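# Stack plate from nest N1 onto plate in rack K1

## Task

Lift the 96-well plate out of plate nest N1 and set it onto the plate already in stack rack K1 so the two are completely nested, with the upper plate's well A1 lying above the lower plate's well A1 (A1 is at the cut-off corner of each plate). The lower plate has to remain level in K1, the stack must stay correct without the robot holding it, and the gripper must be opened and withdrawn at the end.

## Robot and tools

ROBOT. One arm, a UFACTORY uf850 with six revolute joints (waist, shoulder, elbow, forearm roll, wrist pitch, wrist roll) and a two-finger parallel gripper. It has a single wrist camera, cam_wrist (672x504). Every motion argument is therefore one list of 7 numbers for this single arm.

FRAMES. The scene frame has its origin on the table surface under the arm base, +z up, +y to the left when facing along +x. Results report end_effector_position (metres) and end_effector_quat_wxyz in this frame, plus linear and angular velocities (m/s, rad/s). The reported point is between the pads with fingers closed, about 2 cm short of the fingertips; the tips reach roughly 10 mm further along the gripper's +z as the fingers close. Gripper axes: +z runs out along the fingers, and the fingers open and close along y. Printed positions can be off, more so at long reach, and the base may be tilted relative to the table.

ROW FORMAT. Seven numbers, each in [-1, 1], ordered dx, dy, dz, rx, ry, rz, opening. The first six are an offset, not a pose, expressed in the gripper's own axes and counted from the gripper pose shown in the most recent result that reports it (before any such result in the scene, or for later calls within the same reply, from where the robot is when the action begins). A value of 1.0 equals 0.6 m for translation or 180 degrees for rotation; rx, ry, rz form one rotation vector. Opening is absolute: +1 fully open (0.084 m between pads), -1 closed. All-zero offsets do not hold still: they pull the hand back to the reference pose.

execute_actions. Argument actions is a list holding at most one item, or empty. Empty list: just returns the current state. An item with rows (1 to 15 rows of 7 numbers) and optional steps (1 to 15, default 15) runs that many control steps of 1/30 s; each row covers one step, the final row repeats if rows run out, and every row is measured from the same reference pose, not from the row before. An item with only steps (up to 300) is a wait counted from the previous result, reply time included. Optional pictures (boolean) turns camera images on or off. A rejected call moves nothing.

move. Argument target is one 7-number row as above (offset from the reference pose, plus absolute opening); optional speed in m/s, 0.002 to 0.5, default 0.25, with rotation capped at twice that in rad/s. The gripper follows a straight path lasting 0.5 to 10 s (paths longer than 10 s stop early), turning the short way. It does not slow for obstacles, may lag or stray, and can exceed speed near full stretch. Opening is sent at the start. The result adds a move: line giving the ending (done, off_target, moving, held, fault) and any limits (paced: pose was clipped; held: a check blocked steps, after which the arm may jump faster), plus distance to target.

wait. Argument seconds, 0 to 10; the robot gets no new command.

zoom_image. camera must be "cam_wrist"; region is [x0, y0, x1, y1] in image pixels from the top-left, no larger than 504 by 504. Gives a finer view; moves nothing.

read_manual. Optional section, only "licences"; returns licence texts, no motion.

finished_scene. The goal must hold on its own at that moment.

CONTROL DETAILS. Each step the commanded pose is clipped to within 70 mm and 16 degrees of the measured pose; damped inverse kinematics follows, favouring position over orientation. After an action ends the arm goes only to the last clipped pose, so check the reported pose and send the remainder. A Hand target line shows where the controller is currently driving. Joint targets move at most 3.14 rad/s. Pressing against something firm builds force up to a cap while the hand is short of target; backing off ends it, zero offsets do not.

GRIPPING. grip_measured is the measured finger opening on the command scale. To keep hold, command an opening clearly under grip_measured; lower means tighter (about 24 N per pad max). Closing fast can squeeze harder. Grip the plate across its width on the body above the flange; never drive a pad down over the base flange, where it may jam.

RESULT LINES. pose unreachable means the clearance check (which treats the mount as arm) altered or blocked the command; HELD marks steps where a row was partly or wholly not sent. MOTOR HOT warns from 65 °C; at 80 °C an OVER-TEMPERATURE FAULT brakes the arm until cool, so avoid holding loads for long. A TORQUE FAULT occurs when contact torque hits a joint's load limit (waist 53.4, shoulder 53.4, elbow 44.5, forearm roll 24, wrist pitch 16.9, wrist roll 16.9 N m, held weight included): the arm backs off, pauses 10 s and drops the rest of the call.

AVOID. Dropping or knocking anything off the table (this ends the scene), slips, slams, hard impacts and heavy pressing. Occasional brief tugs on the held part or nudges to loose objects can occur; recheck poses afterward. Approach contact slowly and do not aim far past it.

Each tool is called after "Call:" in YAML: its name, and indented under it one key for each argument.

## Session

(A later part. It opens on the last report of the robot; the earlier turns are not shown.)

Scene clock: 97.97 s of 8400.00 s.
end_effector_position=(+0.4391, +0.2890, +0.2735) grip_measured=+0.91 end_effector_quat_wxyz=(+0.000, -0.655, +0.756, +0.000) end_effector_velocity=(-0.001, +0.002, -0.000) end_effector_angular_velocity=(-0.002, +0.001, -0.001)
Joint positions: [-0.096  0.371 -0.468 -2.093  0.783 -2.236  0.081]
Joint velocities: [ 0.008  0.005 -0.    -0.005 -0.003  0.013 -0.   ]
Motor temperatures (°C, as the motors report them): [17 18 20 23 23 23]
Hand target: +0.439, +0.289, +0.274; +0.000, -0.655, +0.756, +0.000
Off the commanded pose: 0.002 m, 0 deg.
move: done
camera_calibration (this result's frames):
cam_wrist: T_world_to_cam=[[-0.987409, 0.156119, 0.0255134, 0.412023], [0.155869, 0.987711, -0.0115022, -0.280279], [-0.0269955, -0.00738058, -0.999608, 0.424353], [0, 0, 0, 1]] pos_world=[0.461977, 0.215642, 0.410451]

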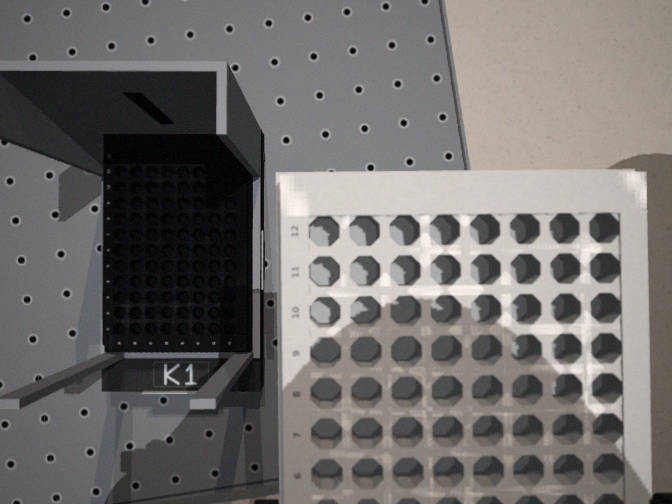

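Call:
move:
  target: [0.078,-0.194,0,0,0,-0.0067,-1]
  speed: 0.1

Call:
move:
  target: [0,0,0.2,0,0,0,-1]
  speed: 0.03

Scene clock: 110.93 s of 8400.00 s.
end_effector_position=(+0.5476, +0.2270, +0.2737) grip_measured=+0.91 end_effector_quat_wxyz=(+0.000, -0.663, +0.749, +0.000) end_effector_velocity=(+0.002, -0.002, -0.000) end_effector_angular_velocity=(+0.000, -0.000, -0.001)
Joint positions: [-0.24   0.033 -0.737 -2.087  0.839 -2.41   0.081]
Joint velocities: [-0.002 -0.008 -0.006  0.001  0.001 -0.002  0.   ]
Motor temperatures (°C, as the motors report them): [17 18 20 23 23 23]
Hand target: +0.548, +0.227, +0.274; +0.000, -0.663, +0.749, +0.000
Off the commanded pose: 0.001 m, 0 deg.
After step 90, 8.27 s passed at rest.
move: done
camera_calibration (this result's frames):
cam_wrist: T_world_to_cam=[[-0.990484, 0.135267, 0.0253778, 0.535291], [0.135014, 0.990778, -0.0114568, -0.225172], [-0.0266935, -0.00792144, -0.999612, 0.427013], [0, 0, 0, 1]] pos_world=[0.571996, 0.15407, 0.410684]

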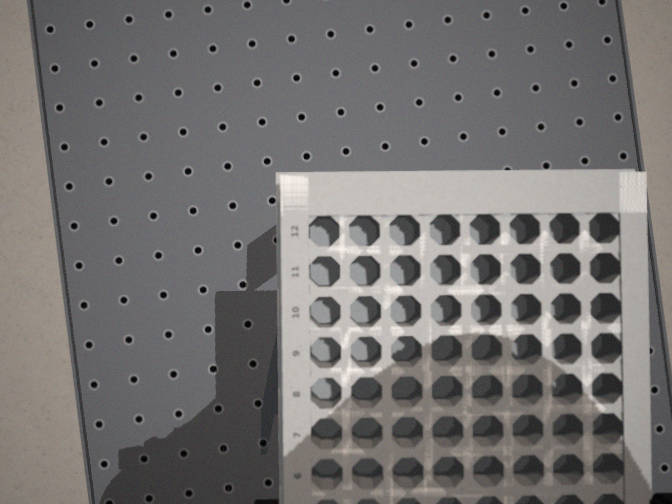

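Scene clock: 115.27 s of 8400.00 s.
end_effector_position=(+0.5477, +0.2269, +0.1543) grip_measured=+0.88 end_effector_quat_wxyz=(+0.000, -0.663, +0.749, +0.000) end_effector_velocity=(+0.001, -0.000, -0.002) end_effector_angular_velocity=(-0.001, -0.002, -0.001)
Joint positions: [-0.057 -0.182 -0.738 -1.767  0.657 -2.647  0.08 ]
Joint velocities: [ 0.002 -0.004 -0.001  0.009 -0.003 -0.006  0.   ]
Motor temperatures (°C, as the motors report them): [17 18 20 23 23 23]
Hand target: +0.548, +0.227, +0.154; +0.000, -0.663, +0.749, +0.000
Off the commanded pose: 0.001 m, 0 deg.
move: done
camera_calibration (this result's frames):
cam_wrist: T_world_to_cam=[[-0.990468, 0.135379, 0.0254134, 0.538377], [0.135118, 0.99076, -0.0117202, -0.226533], [-0.0267653, -0.00817471, -0.999608, 0.307709], [0, 0, 0, 1]] pos_world=[0.57209, 0.154071, 0.291251]

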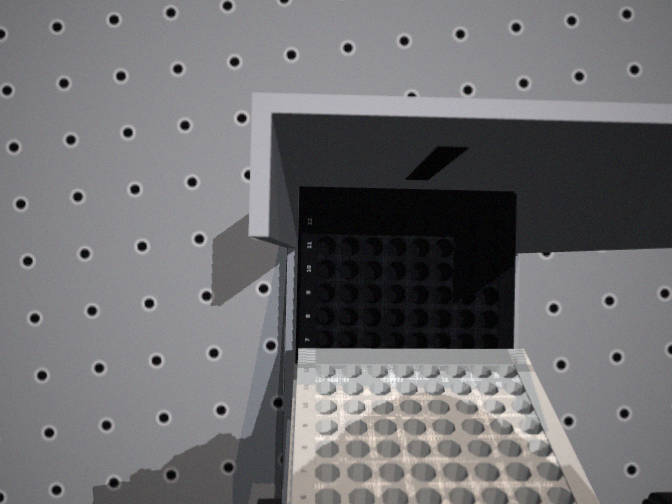

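Call:
move:
  target: [0,0,-0.1,0,0,0,-1]
  speed: 0.03

Scene clock: 120.03 s of 8400.00 s.
end_effector_position=(+0.5476, +0.2269, +0.2139) grip_measured=+0.87 end_effector_quat_wxyz=(+0.000, -0.663, +0.749, +0.000) end_effector_velocity=(-0.000, +0.000, +0.002) end_effector_angular_velocity=(+0.001, +0.001, -0.001)
Joint positions: [-0.145 -0.066 -0.726 -1.942  0.734 -2.513  0.079]
Joint velocities: [-0.003  0.004  0.    -0.006  0.004  0.006 -0.   ]
Motor temperatures (°C, as the motors report them): [17 18 20 23 23 23]
Hand target: +0.548, +0.227, +0.214; +0.000, -0.663, +0.749, +0.000
Off the commanded pose: 0.000 m, 0 deg.
move: done
camera_calibration (this result's frames):
cam_wrist: T_world_to_cam=[[-0.990468, 0.135375, 0.0254464, 0.536768], [0.135117, 0.990762, -0.0116239, -0.225838], [-0.0267849, -0.00807485, -0.999609, 0.367265], [0, 0, 0, 1]] pos_world=[0.572003, 0.154052, 0.350838]

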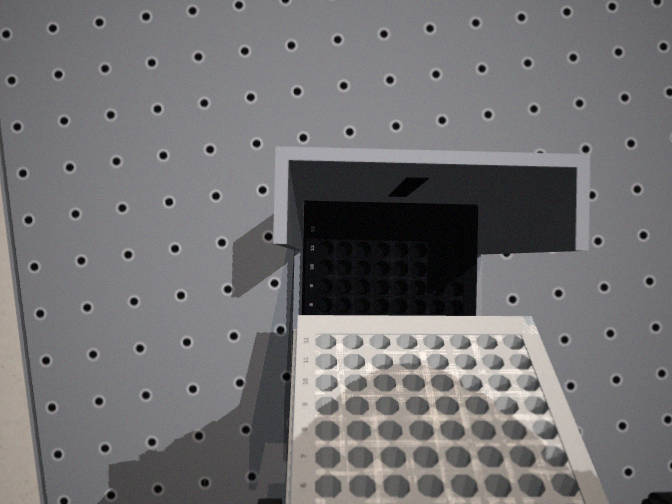

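Call:
move:
  target: [0.298,0,0,0,0,0,-1]
  speed: 0.08

Call:
move:
  target: [0,0,0.24,0,0,0,-1]
  speed: 0.04

Call:
move:
  target: [0,0,0.056,0,0,0,-1]
  speed: 0.015

Scene clock: 127.00 s of 8400.00 s.
end_effector_position=(+0.5266, +0.0501, +0.2138) grip_measured=-1.00 end_effector_quat_wxyz=(+0.000, -0.663, +0.749, +0.000) end_effector_velocity=(-0.000, -0.002, -0.000) end_effector_angular_velocity=(+0.001, -0.000, -0.001)
Joint positions: [-0.462 -0.356 -0.758 -1.91   0.798 -2.939  0.   ]
Joint velocities: [-0.003 -0.005 -0.002  0.     0.002 -0.004  0.   ]
Motor temperatures (°C, as the motors report them): [17 18 20 23 23 23]
Hand target: +0.527, +0.050, +0.214; +0.000, -0.663, +0.749, +0.000
Off the commanded pose: 0.001 m, 0 deg.
After step 90, 1.27 s passed at rest.
move: done
camera_calibration (this result's frames):
cam_wrist: T_world_to_cam=[[-0.99049, 0.135248, 0.0252602, 0.539979], [0.13499, 0.990778, -0.0116486, -0.047756], [-0.0266027, -0.0081279, -0.999613, 0.36513], [0, 0, 0, 1]] pos_world=[0.551003, -0.0227475, 0.350792]

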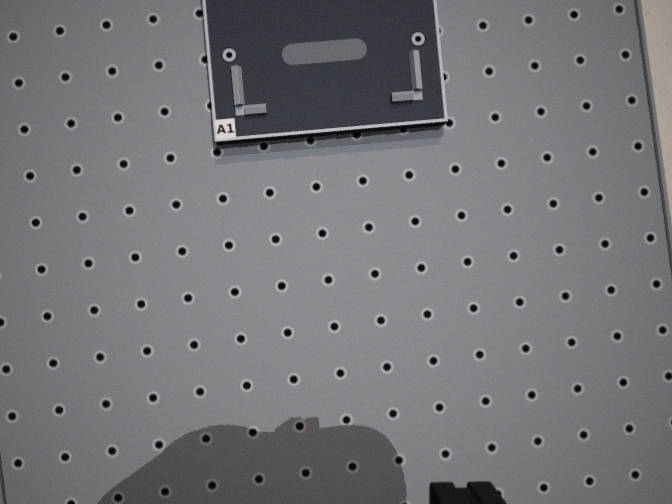

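Scene clock: 130.97 s of 8400.00 s.
end_effector_position=(+0.5269, +0.0501, +0.0704) grip_measured=-1.00 end_effector_quat_wxyz=(+0.000, -0.663, +0.749, +0.000) end_effector_velocity=(-0.001, -0.000, -0.002) end_effector_angular_velocity=(+0.000, +0.001, -0.000)
Joint positions: [-0.25  -0.628 -0.824 -1.495  0.708 -3.226  0.   ]
Joint velocities: [ 0.003 -0.005 -0.001  0.006 -0.    -0.005  0.   ]
Motor temperatures (°C, as the motors report them): [17 18 20 23 23 23]
Hand target: +0.527, +0.050, +0.070; +0.000, -0.663, +0.749, +0.000
Off the commanded pose: 0.001 m, 0 deg.
move: done
camera_calibration (this result's frames):
cam_wrist: T_world_to_cam=[[-0.990489, 0.13526, 0.0252452, 0.543829], [0.134997, 0.990775, -0.0118472, -0.0494176], [-0.0266148, -0.00832646, -0.999611, 0.221805], [0, 0, 0, 1]] pos_world=[0.551231, -0.0227496, 0.207404]

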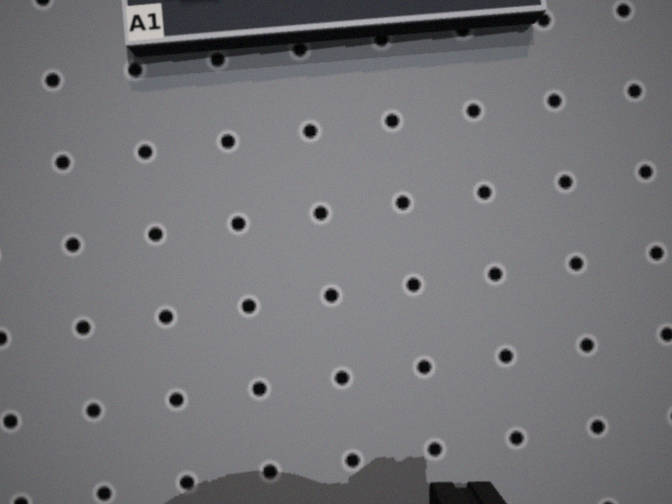

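Scene clock: 133.47 s of 8400.00 s.
end_effector_position=(+0.5269, +0.0501, +0.0371) grip_measured=-1.00 end_effector_quat_wxyz=(+0.000, -0.663, +0.749, -0.000) end_effector_velocity=(+0.001, +0.001, -0.001) end_effector_angular_velocity=(+0.001, -0.001, +0.003)
Joint positions: [-0.204 -0.696 -0.856 -1.407  0.704 -3.282  0.   ]
Joint velocities: [ 0.002 -0.003 -0.003  0.004  0.001 -0.004  0.   ]
Motor temperatures (°C, as the motors report them): [17 18 20 23 23 23]
Hand target: +0.527, +0.050, +0.037; +0.000, -0.663, +0.749, -0.000
Off the commanded pose: 0.000 m, 0 deg.
move: done
camera_calibration (this result's frames):
cam_wrist: T_world_to_cam=[[-0.990488, 0.135263, 0.0252645, 0.544738], [0.134999, 0.990774, -0.0118858, -0.0498175], [-0.0266391, -0.00836205, -0.99961, 0.188512], [0, 0, 0, 1]] pos_world=[0.551303, -0.0227488, 0.174084]

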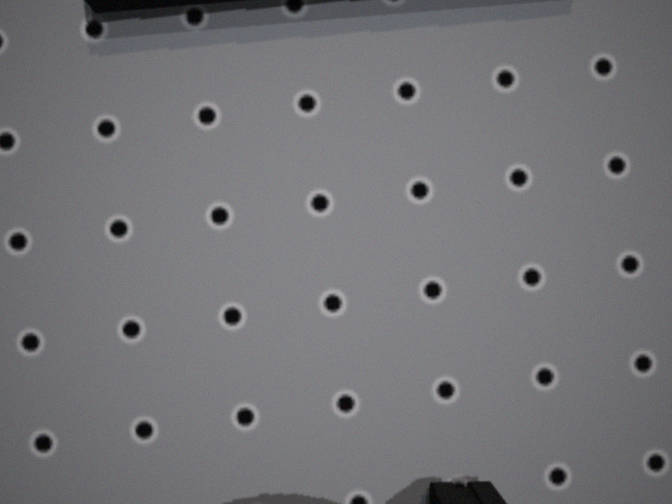

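Dropped it. Find it.

Call:
move:
  target: [-0.15,0,-0.7,0,0,0,1]
  speed: 0.2

Scene clock: 137.60 s of 8400.00 s.
end_effector_position=(+0.5372, +0.1393, +0.4558) grip_measured=+1.00 end_effector_quat_wxyz=(+0.000, -0.663, +0.749, +0.000) end_effector_velocity=(+0.001, +0.001, +0.002) end_effector_angular_velocity=(-0.000, -0.001, +0.000)
Joint positions: [-0.706  0.059 -0.899 -2.354  1.232 -2.489  0.084]
Joint velocities: [-0.003  0.001 -0.004 -0.001  0.005  0.002  0.   ]
Motor temperatures (°C, as the motors report them): [17 18 20 23 23 23]
Hand target: +0.537, +0.139, +0.456; +0.001, -0.663, +0.749, +0.000
Off the commanded pose: 0.001 m, 0 deg.
move: done
camera_calibration (this result's frames):
cam_wrist: T_world_to_cam=[[-0.990504, 0.135113, 0.025425, 0.532212], [0.134864, 0.9908, -0.0112595, -0.13484], [-0.0267124, -0.00772362, -0.999613, 0.608073], [0, 0, 0, 1]] pos_world=[0.561586, 0.0663872, 0.592788]

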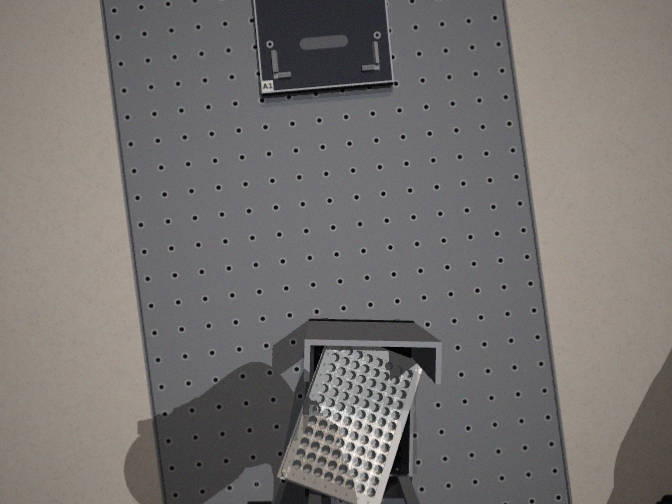

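It fell into the rack, skewed. Look closer.

Call:
move:
  target: [-0.16,0,0.2,0,0,0,1]
  speed: 0.2

Scene clock: 140.20 s of 8400.00 s.
end_effector_position=(+0.5484, +0.2341, +0.3364) grip_measured=+1.00 end_effector_quat_wxyz=(+0.000, -0.663, +0.749, +0.000) end_effector_velocity=(+0.000, +0.001, -0.002) end_effector_angular_velocity=(+0.000, +0.001, -0.001)
Joint positions: [-0.333  0.122 -0.777 -2.205  0.966 -2.32   0.084]
Joint velocities: [ 0.006 -0.002 -0.     0.003 -0.004  0.002 -0.   ]
Motor temperatures (°C, as the motors report them): [17 18 20 23 23 23]
Hand target: +0.548, +0.234, +0.336; +0.000, -0.663, +0.749, +0.000
Off the commanded pose: 0.001 m, 0 deg.
move: done
camera_calibration (this result's frames):
cam_wrist: T_world_to_cam=[[-0.990474, 0.135323, 0.0254836, 0.533443], [0.13507, 0.99077, -0.0113977, -0.231739], [-0.0267907, -0.00784704, -0.99961, 0.489741], [0, 0, 0, 1]] pos_world=[0.572783, 0.161256, 0.473315]

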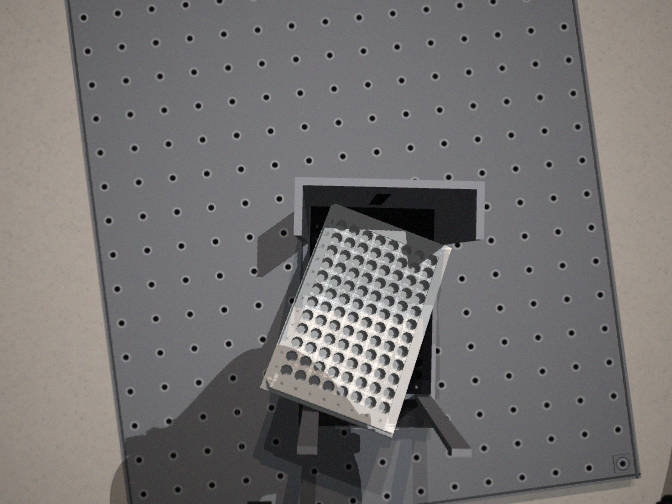

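Call:
move:
  target: [0.035,-0.0355,0.19,0,0,0.118,1]
  speed: 0.1

Scene clock: 148.20 s of 8400.00 s.
end_effector_position=(+0.5671, +0.2109, +0.2229) grip_measured=+1.00 end_effector_quat_wxyz=(+0.000, -0.514, +0.858, +0.000) end_effector_velocity=(+0.001, -0.001, -0.002) end_effector_angular_velocity=(-0.000, -0.001, -0.006)
Joint positions: [-0.188 -0.108 -0.781 -1.978  0.764 -2.141  0.084]
Joint velocities: [ 0.002 -0.005 -0.001  0.005 -0.003  0.002  0.   ]
Motor temperatures (°C, as the motors report them): [17 18 20 23 23 23]
Hand target: +0.567, +0.211, +0.223; +0.000, -0.513, +0.858, +0.000
Off the commanded pose: 0.001 m, 0 deg.
After step 90, 2.73 s passed at rest.
move: done
camera_calibration (this result's frames):
cam_wrist: T_world_to_cam=[[-0.874479, 0.484383, 0.0256811, 0.418578], [0.484252, 0.874853, -0.0115132, -0.386049], [-0.028044, 0.00236808, -0.999604, 0.375245], [0, 0, 0, 1]] pos_world=[0.563505, 0.134095, 0.359902]

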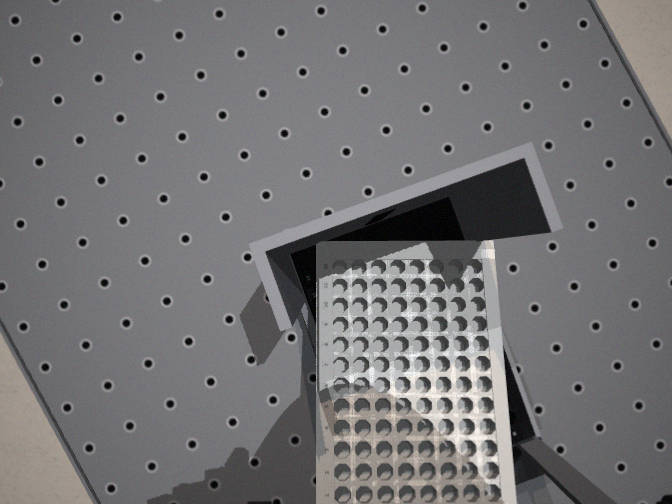

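Call:
move:
  target: [0,0,0.13,0,0,0,1]
  speed: 0.04

Scene clock: 153.93 s of 8400.00 s.
end_effector_position=(+0.5672, +0.2109, +0.1454) grip_measured=+1.00 end_effector_quat_wxyz=(+0.000, -0.514, +0.858, +0.000) end_effector_velocity=(-0.000, -0.000, -0.002) end_effector_angular_velocity=(-0.000, -0.000, -0.000)
Joint positions: [-0.078 -0.251 -0.796 -1.768  0.665 -2.299  0.084]
Joint velocities: [ 0.003 -0.004 -0.001  0.007 -0.002 -0.005 -0.   ]
Motor temperatures (°C, as the motors report them): [17 18 20 23 23 23]
Hand target: +0.567, +0.211, +0.145; +0.000, -0.514, +0.858, +0.000
Off the commanded pose: 0.000 m, 0 deg.
After step 90, 0.43 s passed at rest.
move: done
camera_calibration (this result's frames):
cam_wrist: T_world_to_cam=[[-0.874477, 0.48439, 0.0255996, 0.420679], [0.484256, 0.874849, -0.0116309, -0.386988], [-0.0280297, 0.00222585, -0.999605, 0.29775], [0, 0, 0, 1]] pos_world=[0.563621, 0.134121, 0.282362]

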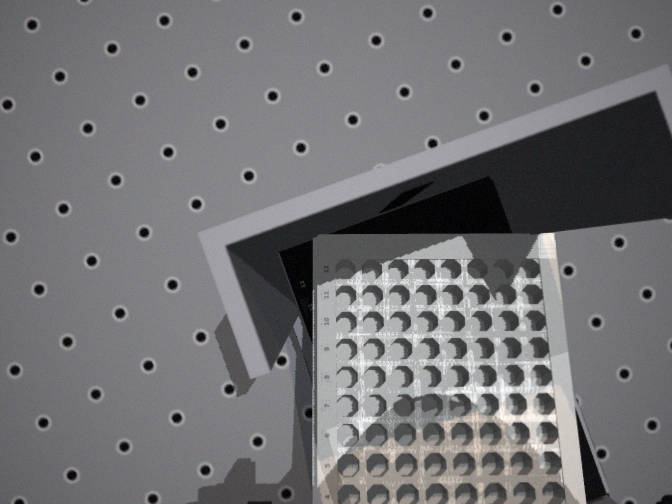

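Call:
move:
  target: [0,0.007,0.055,0,0,0,1]
  speed: 0.02

Call:
move:
  target: [0,0,0,0,0,0,-1]

Scene clock: 159.07 s of 8400.00 s.
end_effector_position=(+0.5636, +0.2128, +0.1127) grip_measured=+1.00 end_effector_quat_wxyz=(+0.000, -0.514, +0.858, +0.000) end_effector_velocity=(-0.000, +0.000, -0.002) end_effector_angular_velocity=(+0.001, -0.000, +0.002)
Joint positions: [-0.03  -0.31  -0.803 -1.663  0.634 -2.378  0.084]
Joint velocities: [ 0.003 -0.003 -0.001  0.006 -0.001 -0.006 -0.   ]
Motor temperatures (°C, as the motors report them): [17 18 20 23 23 23]
Hand target: +0.564, +0.213, +0.112; +0.000, -0.514, +0.858, +0.000
Off the commanded pose: 0.000 m, 0 deg.
After step 90, 0.20 s passed at rest.
move: done
camera_calibration (this result's frames):
cam_wrist: T_world_to_cam=[[-0.874474, 0.484397, 0.0255867, 0.417394], [0.484261, 0.874846, -0.0116968, -0.387322], [-0.0280504, 0.00216211, -0.999604, 0.264972], [0, 0, 0, 1]] pos_world=[0.559997, 0.136089, 0.249657]

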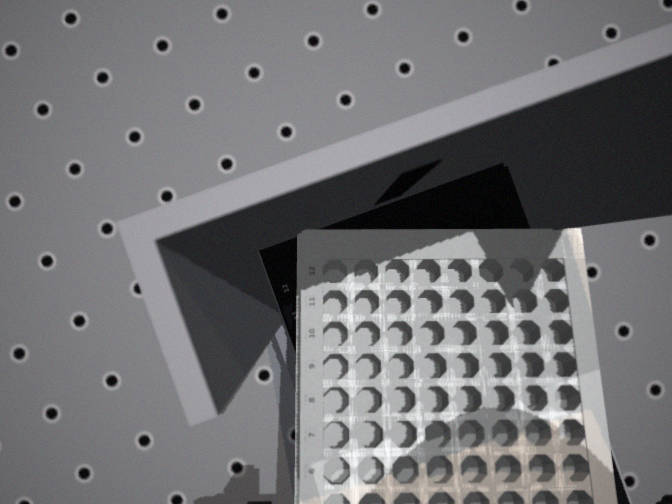

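Scene clock: 159.70 s of 8400.00 s.
end_effector_position=(+0.5636, +0.2128, +0.1127) grip_measured=-1.00 end_effector_quat_wxyz=(+0.000, -0.514, +0.858, +0.000) end_effector_velocity=(-0.000, -0.000, +0.000) end_effector_angular_velocity=(-0.000, +0.001, +0.002)
Joint positions: [-0.03  -0.31  -0.803 -1.663  0.634 -2.378  0.   ]
Joint velocities: [-0.     0.    -0.    -0.001  0.    -0.001  0.   ]
Motor temperatures (°C, as the motors report them): [17 18 20 23 23 23]
Hand target: +0.564, +0.213, +0.113; +0.000, -0.514, +0.858, +0.000
Off the commanded pose: 0.000 m, 0 deg.
move: done
camera_calibration (this result's frames):
cam_wrist: T_world_to_cam=[[-0.874474, 0.484397, 0.0255849, 0.417395], [0.48426, 0.874846, -0.011696, -0.387322], [-0.0280484, 0.00216188, -0.999604, 0.264971], [0, 0, 0, 1]] pos_world=[0.559998, 0.136089, 0.249657]

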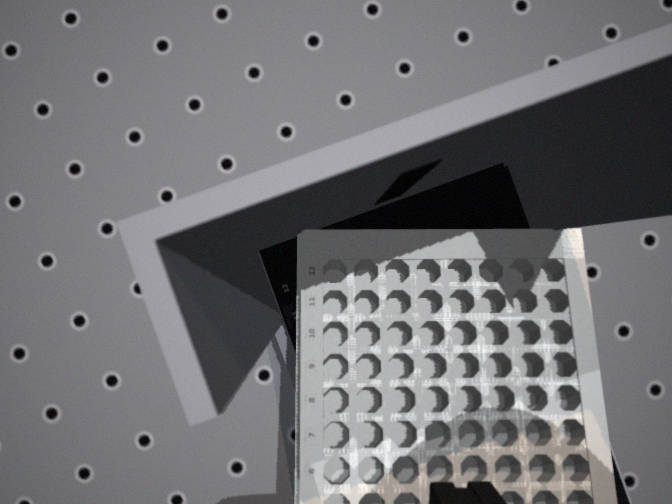

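Call:
move:
  target: [0,0.004,0,0,0,0,1]
  speed: 0.02

Call:
move:
  target: [0,0,0.042,0,0,0,1]
  speed: 0.02

Call:
move:
  target: [0,0,0,0,0,0,-1]

Scene clock: 163.27 s of 8400.00 s.
end_effector_position=(+0.5615, +0.2139, +0.1127) grip_measured=+1.00 end_effector_quat_wxyz=(+0.000, -0.514, +0.858, +0.000) end_effector_velocity=(-0.001, +0.000, +0.000) end_effector_angular_velocity=(-0.000, -0.000, -0.001)
Joint positions: [-0.027 -0.306 -0.797 -1.659  0.633 -2.38   0.084]
Joint velocities: [ 0.001  0.002  0.003  0.002 -0.001  0.     0.   ]
Motor temperatures (°C, as the motors report them): [17 18 20 23 23 23]
Hand target: +0.561, +0.214, +0.113; +0.000, -0.514, +0.858, +0.000
Off the commanded pose: 0.000 m, 0 deg.
move: done
camera_calibration (this result's frames):
cam_wrist: T_world_to_cam=[[-0.874473, 0.484398, 0.0255972, 0.415077], [0.484262, 0.874845, -0.0117029, -0.387278], [-0.0280624, 0.00216189, -0.999604, 0.264917], [0, 0, 0, 1]] pos_world=[0.557952, 0.137173, 0.249655]

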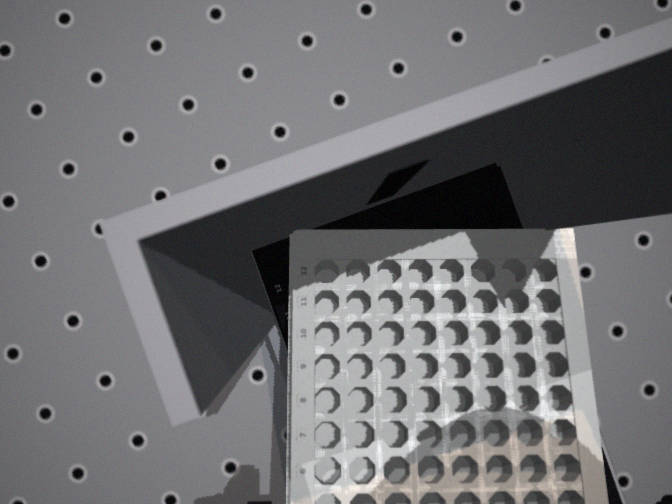

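Scene clock: 164.83 s of 8400.00 s.
end_effector_position=(+0.5616, +0.2139, +0.0878) grip_measured=+1.00 end_effector_quat_wxyz=(+0.000, -0.514, +0.858, +0.000) end_effector_velocity=(-0.000, +0.000, -0.002) end_effector_angular_velocity=(+0.001, +0.000, -0.001)
Joint positions: [ 0.005 -0.359 -0.815 -1.583  0.617 -2.439  0.084]
Joint velocities: [ 0.002 -0.004 -0.001  0.006  0.    -0.004 -0.   ]
Motor temperatures (°C, as the motors report them): [17 18 20 23 23 23]
Hand target: +0.562, +0.214, +0.088; +0.000, -0.514, +0.858, +0.000
Off the commanded pose: 0.000 m, 0 deg.
move: done
camera_calibration (this result's frames):
cam_wrist: T_world_to_cam=[[-0.874482, 0.484384, 0.02558, 0.415776], [0.484247, 0.874853, -0.0117083, -0.387617], [-0.0280501, 0.0021483, -0.999604, 0.240004], [0, 0, 0, 1]] pos_world=[0.558023, 0.137197, 0.224735]

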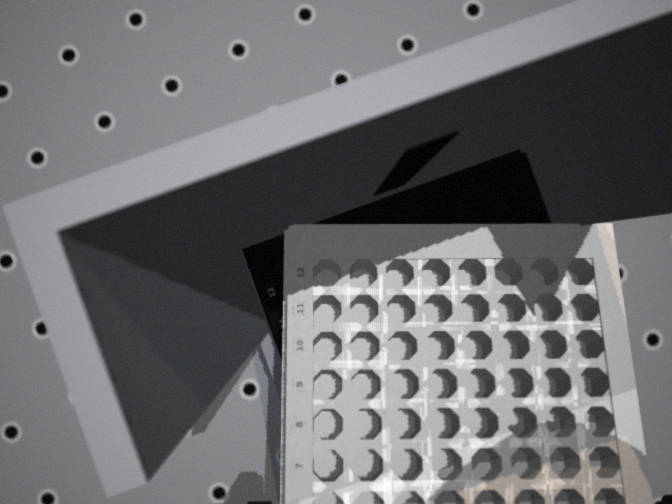

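Scene clock: 165.33 s of 8400.00 s.
end_effector_position=(+0.5616, +0.2140, +0.0878) grip_measured=+0.93 end_effector_quat_wxyz=(+0.000, -0.514, +0.858, +0.000) end_effector_velocity=(-0.000, -0.000, -0.000) end_effector_angular_velocity=(-0.000, +0.000, -0.000)
Joint positions: [ 0.005 -0.359 -0.815 -1.583  0.617 -2.439  0.081]
Joint velocities: [ 0. -0.  0. -0.  0.  0. -0.]
Motor temperatures (°C, as the motors report them): [17 18 20 23 23 23]
Hand target: +0.562, +0.214, +0.088; +0.000, -0.514, +0.858, +0.000
Off the commanded pose: 0.000 m, 0 deg.
move: done
camera_calibration (this result's frames):
cam_wrist: T_world_to_cam=[[-0.874479, 0.484388, 0.025611, 0.41576], [0.484252, 0.874851, -0.0116823, -0.387628], [-0.0280646, 0.0021863, -0.999604, 0.240002], [0, 0, 0, 1]] pos_world=[0.558018, 0.137203, 0.224731]

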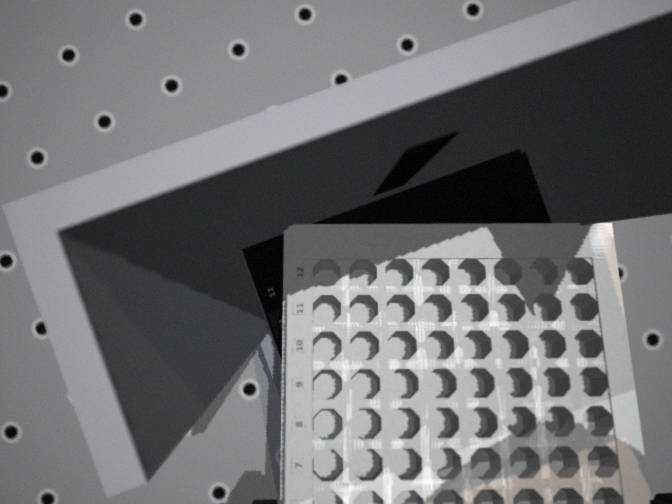

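Call:
move:
  target: [0,0,-0.25,0,0,0,-1]
  speed: 0.05

Scene clock: 170.60 s of 8400.00 s.
end_effector_position=(+0.5614, +0.2139, +0.2371) grip_measured=+0.93 end_effector_quat_wxyz=(+0.000, -0.514, +0.858, +0.000) end_effector_velocity=(-0.000, -0.000, +0.002) end_effector_angular_velocity=(-0.000, +0.001, -0.001)
Joint positions: [-0.205 -0.07  -0.766 -2.008  0.783 -2.116  0.081]
Joint velocities: [-0.004  0.003 -0.    -0.006  0.004  0.005  0.   ]
Motor temperatures (°C, as the motors report them): [17 18 20 23 23 23]
Hand target: +0.561, +0.214, +0.237; +0.000, -0.514, +0.858, +0.000
Off the commanded pose: 0.001 m, 0 deg.
move: done
camera_calibration (this result's frames):
cam_wrist: T_world_to_cam=[[-0.874477, 0.484382, 0.0257725, 0.411698], [0.484251, 0.874853, -0.0115202, -0.385786], [-0.0281273, 0.00240622, -0.999601, 0.38923], [0, 0, 0, 1]] pos_world=[0.557785, 0.137151, 0.37402]

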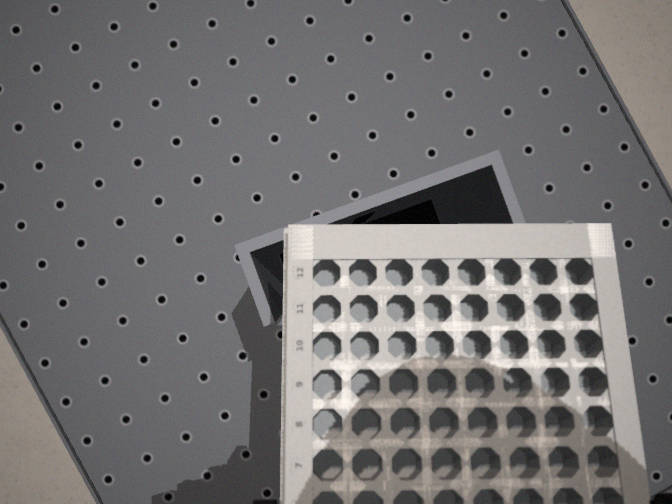

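Call:
move:
  target: [0.268,-0.079,0,0,0,-0.118,-1]
  speed: 0.08

Call:
move:
  target: [0,0,0.26,0,0,0,-1]
  speed: 0.05

Call:
move:
  target: [0,0,0.077,0,0,0,-1]
  speed: 0.015

Scene clock: 176.77 s of 8400.00 s.
end_effector_position=(+0.5279, +0.0504, +0.2370) grip_measured=+0.93 end_effector_quat_wxyz=(+0.000, -0.663, +0.749, +0.000) end_effector_velocity=(-0.000, -0.003, +0.000) end_effector_angular_velocity=(-0.000, -0.002, +0.007)
Joint positions: [-0.497 -0.319 -0.763 -1.973  0.826 -2.893  0.081]
Joint velocities: [-0.005 -0.004 -0.001  0.001  0.    -0.013  0.   ]
Motor temperatures (°C, as the motors report them): [17 18 20 23 23 23]
Hand target: +0.528, +0.050, +0.237; +0.000, -0.663, +0.749, +0.000
Off the commanded pose: 0.001 m, 0 deg.
After step 90, 0.43 s passed at rest.
move: done
camera_calibration (this result's frames):
cam_wrist: T_world_to_cam=[[-0.990497, 0.135177, 0.0253693, 0.540615], [0.134919, 0.990788, -0.0116509, -0.0479633], [-0.0267105, -0.00811743, -0.99961, 0.388399], [0, 0, 0, 1]] pos_world=[0.552323, -0.0224047, 0.373973]

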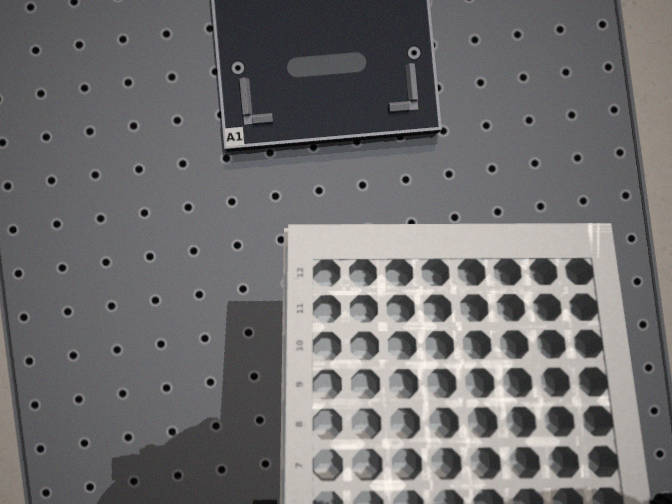

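Scene clock: 180.27 s of 8400.00 s.
end_effector_position=(+0.5281, +0.0504, +0.0817) grip_measured=+0.93 end_effector_quat_wxyz=(+0.000, -0.663, +0.749, +0.000) end_effector_velocity=(+0.000, +0.000, -0.002) end_effector_angular_velocity=(-0.001, -0.001, +0.001)
Joint positions: [-0.265 -0.605 -0.817 -1.529  0.71  -3.2    0.081]
Joint velocities: [ 0.003 -0.004 -0.002  0.008 -0.001 -0.006 -0.   ]
Motor temperatures (°C, as the motors report them): [17 18 20 23 23 23]
Hand target: +0.528, +0.050, +0.081; +0.000, -0.663, +0.749, +0.000
Off the commanded pose: 0.001 m, 0 deg.
move: done
camera_calibration (this result's frames):
cam_wrist: T_world_to_cam=[[-0.990494, 0.135197, 0.0253618, 0.544761], [0.134932, 0.990784, -0.0118769, -0.0497545], [-0.0267337, -0.00834185, -0.999608, 0.233181], [0, 0, 0, 1]] pos_world=[0.55253, -0.0224089, 0.218682]

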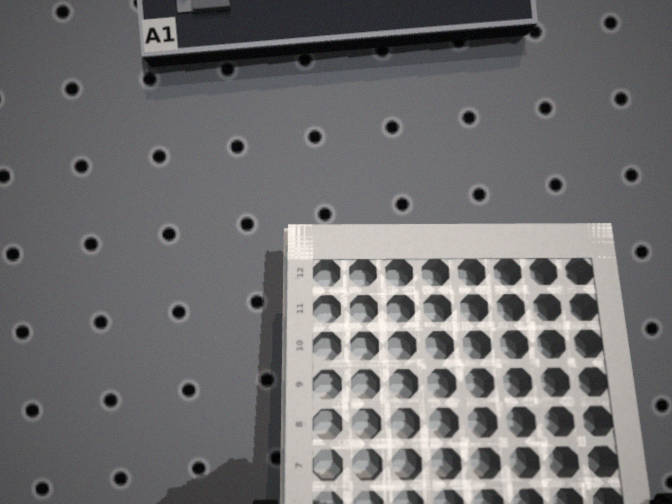

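Scene clock: 183.60 s of 8400.00 s.
end_effector_position=(+0.5282, +0.0504, +0.0358) grip_measured=+0.93 end_effector_quat_wxyz=(+0.000, -0.663, +0.749, +0.000) end_effector_velocity=(-0.000, +0.000, -0.002) end_effector_angular_velocity=(+0.000, -0.000, -0.000)
Joint positions: [-0.201 -0.699 -0.861 -1.407  0.703 -3.279  0.082]
Joint velocities: [ 0.003 -0.004 -0.002  0.005  0.    -0.003  0.   ]
Motor temperatures (°C, as the motors report them): [17 18 20 23 23 23]
Hand target: +0.528, +0.050, +0.036; +0.000, -0.663, +0.749, +0.000
Off the commanded pose: 0.000 m, 0 deg.
move: done
camera_calibration (this result's frames):
cam_wrist: T_world_to_cam=[[-0.990489, 0.135227, 0.0254103, 0.545989], [0.13496, 0.990779, -0.0119515, -0.0503064], [-0.0267922, -0.00840848, -0.999606, 0.187335], [0, 0, 0, 1]] pos_world=[0.552604, -0.0224145, 0.172786]

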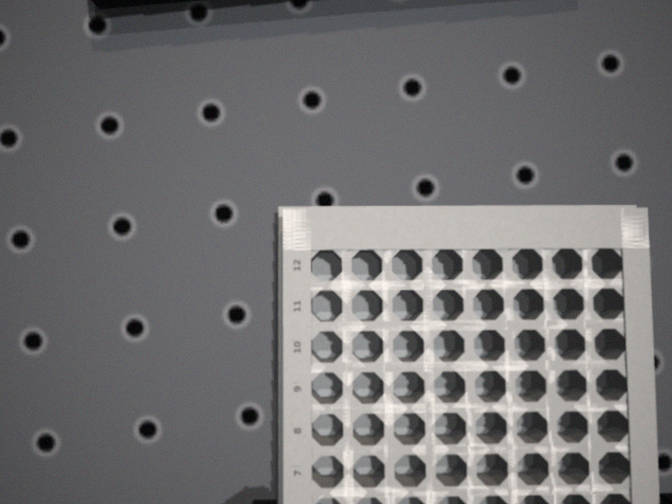

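Call:
move:
  target: [0,0,0,0,0,0,1]

Call:
move:
  target: [0,0,0.002,0,0,0,1]
  speed: 0.02

Call:
move:
  target: [0,0,0,0,0,0,-1]

Call:
move:
  target: [0,0,-0.4,0,0,0,-1]
  speed: 0.12

Call:
move:
  target: [-0.38,0.16,0,0,0,0,-1]
  speed: 0.12

Call:
zoom_image:
  camera: "cam_wrist"
  region: [40,40,290,420]

Scene clock: 189.63 s of 8400.00 s.
end_effector_position=(+0.5282, +0.0504, +0.0358) grip_measured=+1.00 end_effector_quat_wxyz=(+0.000, -0.663, +0.749, +0.000) end_effector_velocity=(-0.000, -0.000, -0.000) end_effector_angular_velocity=(-0.000, -0.000, -0.002)
Joint positions: [-0.201 -0.699 -0.861 -1.406  0.703 -3.28   0.084]
Joint velocities: [-0.    -0.001  0.     0.001  0.     0.001 -0.   ]
Motor temperatures (°C, as the motors report them): [17 18 20 23 23 23]
Hand target: +0.528, +0.050, +0.036; +0.000, -0.663, +0.749, +0.000
Off the commanded pose: 0.000 m, 0 deg.
After step 90, 2.33 s passed at rest.
move: done
camera_calibration (this result's frames):
cam_wrist: T_world_to_cam=[[-0.990489, 0.135227, 0.025416, 0.545985], [0.13496, 0.990779, -0.0119458, -0.0503076], [-0.026797, -0.00840209, -0.999606, 0.187328], [0, 0, 0, 1]] pos_world=[0.552602, -0.0224141, 0.172776]

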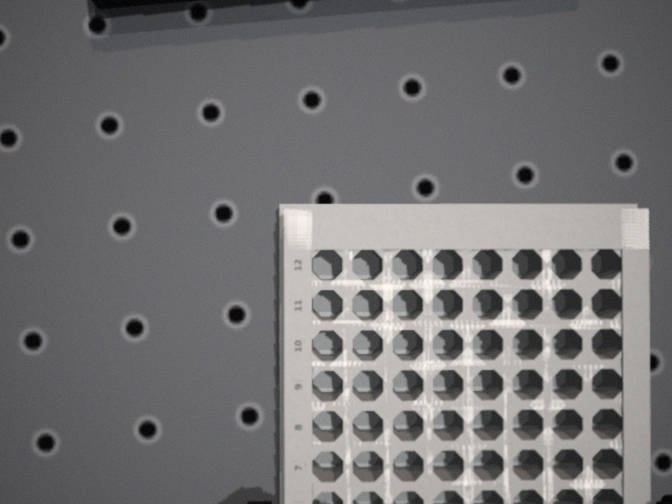

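Scene clock: 190.33 s of 8400.00 s.
end_effector_position=(+0.5282, +0.0504, +0.0346) grip_measured=+1.00 end_effector_quat_wxyz=(+0.000, -0.663, +0.749, +0.000) end_effector_velocity=(+0.000, +0.000, -0.000) end_effector_angular_velocity=(-0.000, +0.000, +0.001)
Joint positions: [-0.2   -0.702 -0.862 -1.404  0.703 -3.281  0.084]
Joint velocities: [ 0.001 -0.    -0.     0.    -0.    -0.     0.   ]
Motor temperatures (°C, as the motors report them): [17 18 20 23 23 23]
Hand target: +0.528, +0.050, +0.035; +0.000, -0.663, +0.749, +0.000
Off the commanded pose: 0.000 m, 0 deg.
move: done
camera_calibration (this result's frames):
cam_wrist: T_world_to_cam=[[-0.990488, 0.135228, 0.0254209, 0.546016], [0.134961, 0.990779, -0.011947, -0.0503224], [-0.0268021, -0.0084025, -0.999605, 0.186173], [0, 0, 0, 1]] pos_world=[0.552604, -0.0224141, 0.171618]

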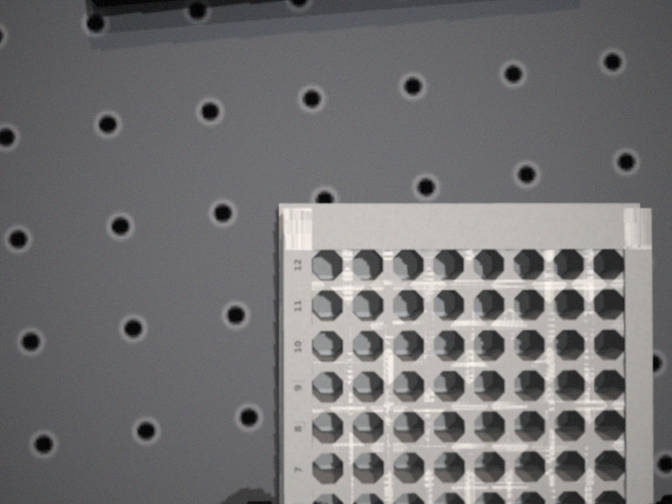

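Scene clock: 190.83 s of 8400.00 s.
end_effector_position=(+0.5282, +0.0504, +0.0347) grip_measured=+0.92 end_effector_quat_wxyz=(+0.000, -0.663, +0.749, +0.000) end_effector_velocity=(-0.000, -0.000, -0.000) end_effector_angular_velocity=(-0.000, +0.000, -0.000)
Joint positions: [-0.2   -0.701 -0.862 -1.404  0.703 -3.281  0.081]
Joint velocities: [ 0.    -0.001 -0.     0.001 -0.    -0.     0.   ]
Motor temperatures (°C, as the motors report them): [17 18 20 23 23 23]
Hand target: +0.528, +0.050, +0.035; +0.000, -0.663, +0.749, +0.000
Off the commanded pose: 0.000 m, 0 deg.
move: done
camera_calibration (this result's frames):
cam_wrist: T_world_to_cam=[[-0.990489, 0.135238, 0.0253401, 0.546037], [0.134972, 0.990778, -0.0119327, -0.0503177], [-0.0267201, -0.00839899, -0.999608, 0.186195], [0, 0, 0, 1]] pos_world=[0.55261, -0.0224273, 0.171685]

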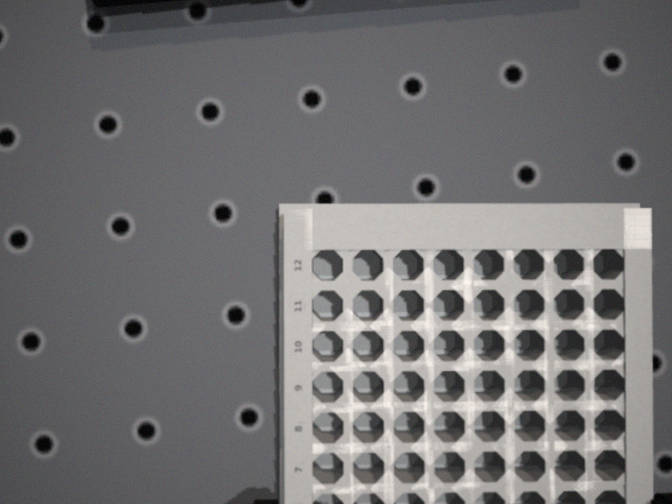

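Scene clock: 193.33 s of 8400.00 s.
end_effector_position=(+0.5279, +0.0505, +0.2738) grip_measured=+0.91 end_effector_quat_wxyz=(+0.000, -0.663, +0.749, +0.000) end_effector_velocity=(+0.000, -0.000, +0.003) end_effector_angular_velocity=(-0.001, +0.000, +0.002)
Joint positions: [-0.553 -0.265 -0.773 -2.064  0.877 -2.831  0.081]
Joint velocities: [-0.004  0.003 -0.002 -0.007  0.003  0.003  0.   ]
Motor temperatures (°C, as the motors report them): [17 18 20 23 23 23]
Hand target: +0.528, +0.050, +0.274; +0.000, -0.663, +0.749, +0.000
Off the commanded pose: 0.001 m, 0 deg.
move: done
camera_calibration (this result's frames):
cam_wrist: T_world_to_cam=[[-0.990484, 0.135258, 0.0254361, 0.539602], [0.135001, 0.990778, -0.0115603, -0.0475987], [-0.0267652, -0.00801638, -0.99961, 0.425187], [0, 0, 0, 1]] pos_world=[0.552273, -0.0224174, 0.410745]

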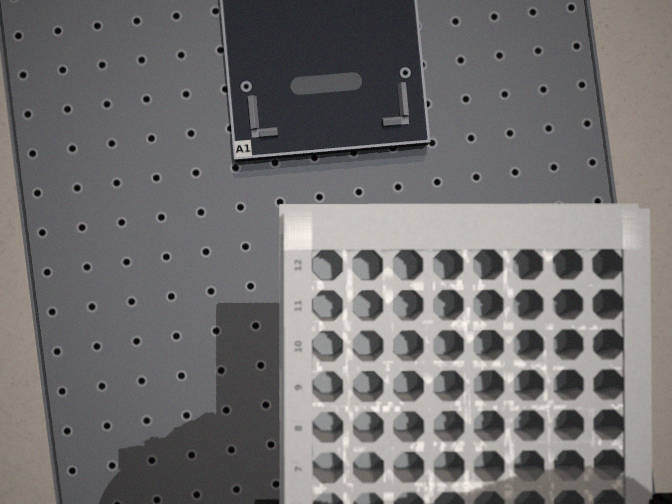

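Scene clock: 195.90 s of 8400.00 s.
end_effector_position=(+0.4594, +0.2872, +0.2737) grip_measured=+0.91 end_effector_quat_wxyz=(+0.000, -0.663, +0.749, +0.000) end_effector_velocity=(-0.001, +0.002, -0.000) end_effector_angular_velocity=(-0.003, +0.002, -0.000)
Joint positions: [-0.106  0.316 -0.519 -2.093  0.787 -2.267  0.081]
Joint velocities: [ 0.007  0.004  0.    -0.005 -0.003  0.012 -0.   ]
Motor temperatures (°C, as the motors report them): [17 18 20 23 23 23]
Hand target: +0.459, +0.287, +0.274; +0.000, -0.663, +0.749, +0.000
Off the commanded pose: 0.002 m, 0 deg.
move: done
camera_calibration (this result's frames):
cam_wrist: T_world_to_cam=[[-0.990458, 0.135403, 0.0256789, 0.439662], [0.135148, 0.99076, -0.0114126, -0.272986], [-0.0269869, -0.0078332, -0.999605, 0.425207], [0, 0, 0, 1]] pos_world=[0.483836, 0.214263, 0.410634]

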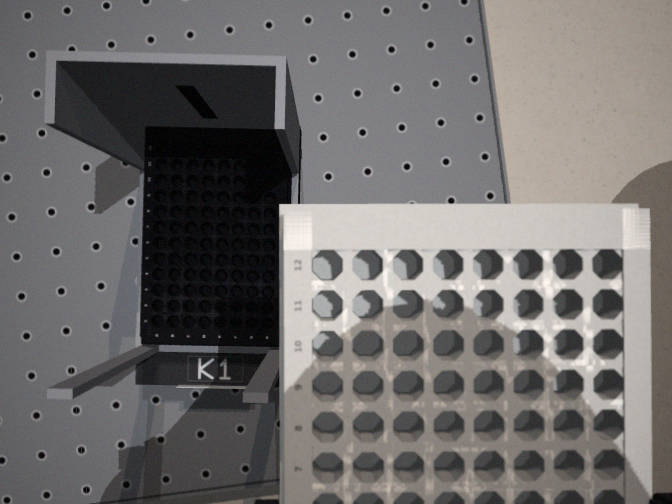

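Region (40, 40, 290, 420) of cam_wrist's 672x504 image, scaled by 1.326, with more detail than that image has; it fills the left 332 columns of this view, and the rest is white.

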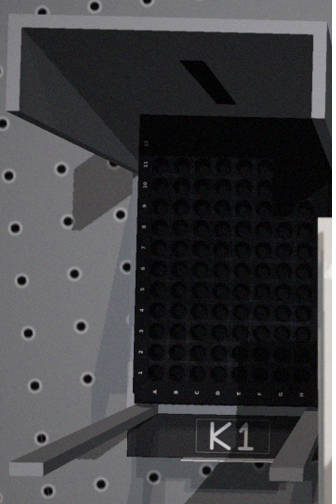

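Call:
move:
  target: [0.1055,-0.158,0,0,0,0.0078,-1]
  speed: 0.1

Call:
move:
  target: [0,0,0.14,0,0,0,-1]
  speed: 0.04

Scene clock: 204.27 s of 8400.00 s.
end_effector_position=(+0.5458, +0.2136, +0.2738) grip_measured=+0.91 end_effector_quat_wxyz=(+0.000, -0.654, +0.757, +0.000) end_effector_velocity=(+0.002, -0.001, +0.000) end_effector_angular_velocity=(+0.000, -0.001, -0.000)
Joint positions: [-0.267  0.017 -0.732 -2.082  0.844 -2.422  0.081]
Joint velocities: [-0.003 -0.006 -0.006 -0.     0.001 -0.002  0.   ]
Motor temperatures (°C, as the motors report them): [17 18 20 23 23 23]
Hand target: +0.546, +0.213, +0.274; +0.000, -0.654, +0.757, +0.000
Off the commanded pose: 0.001 m, 0 deg.
After step 90, 3.77 s passed at rest.
move: done
camera_calibration (this result's frames):
cam_wrist: T_world_to_cam=[[-0.98687, 0.15948, 0.0255715, 0.528147], [0.159235, 0.987175, -0.0113616, -0.224188], [-0.0270555, -0.00714054, -0.999608, 0.427003], [0, 0, 0, 1]] pos_world=[0.568464, 0.140133, 0.410783]

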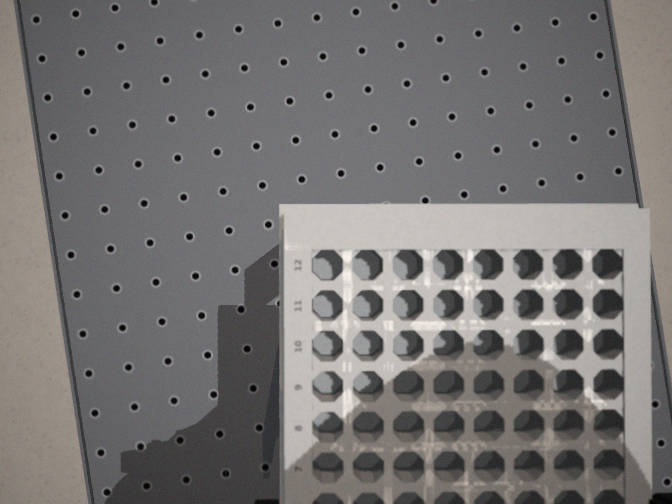

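Scene clock: 206.73 s of 8400.00 s.
end_effector_position=(+0.5459, +0.2136, +0.1903) grip_measured=+0.91 end_effector_quat_wxyz=(+0.000, -0.654, +0.757, +0.000) end_effector_velocity=(+0.001, -0.000, -0.002) end_effector_angular_velocity=(-0.001, -0.002, -0.000)
Joint positions: [-0.134 -0.126 -0.723 -1.868  0.708 -2.576  0.081]
Joint velocities: [ 0.003 -0.004 -0.     0.008 -0.004 -0.006  0.   ]
Motor temperatures (°C, as the motors report them): [17 18 20 23 23 23]
Hand target: +0.546, +0.214, +0.190; +0.000, -0.654, +0.757, +0.000
Off the commanded pose: 0.000 m, 0 deg.
move: done
camera_calibration (this result's frames):
cam_wrist: T_world_to_cam=[[-0.986867, 0.159506, 0.0255375, 0.530351], [0.159256, 0.98717, -0.0115235, -0.225133], [-0.0270479, -0.0073051, -0.999607, 0.343543], [0, 0, 0, 1]] pos_world=[0.568532, 0.14016, 0.32727]

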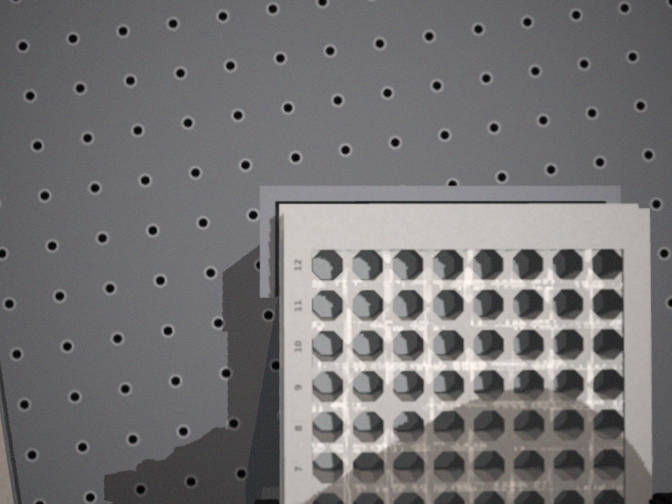

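Call:
move:
  target: [0,0,0.08,0,0,0,-1]
  speed: 0.02

Scene clock: 212.70 s of 8400.00 s.
end_effector_position=(+0.5460, +0.2137, +0.1426) grip_measured=+0.91 end_effector_quat_wxyz=(+0.000, -0.654, +0.757, +0.000) end_effector_velocity=(-0.000, -0.000, -0.002) end_effector_angular_velocity=(-0.002, +0.000, -0.001)
Joint positions: [-0.065 -0.222 -0.738 -1.722  0.654 -2.688  0.081]
Joint velocities: [ 0.003 -0.005 -0.     0.007 -0.004 -0.005 -0.   ]
Motor temperatures (°C, as the motors report them): [17 18 20 23 23 23]
Hand target: +0.546, +0.214, +0.142; +0.000, -0.654, +0.757, +0.000
Off the commanded pose: 0.000 m, 0 deg.
After step 90, 0.30 s passed at rest.
move: done
camera_calibration (this result's frames):
cam_wrist: T_world_to_cam=[[-0.986872, 0.159459, 0.0256054, 0.53162], [0.159211, 0.987178, -0.0114732, -0.225734], [-0.0271066, -0.00724596, -0.999606, 0.295929], [0, 0, 0, 1]] pos_world=[0.568602, 0.140212, 0.27961]

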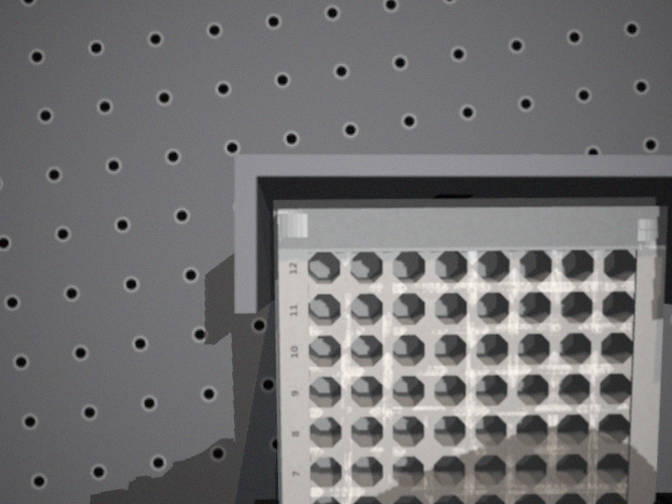

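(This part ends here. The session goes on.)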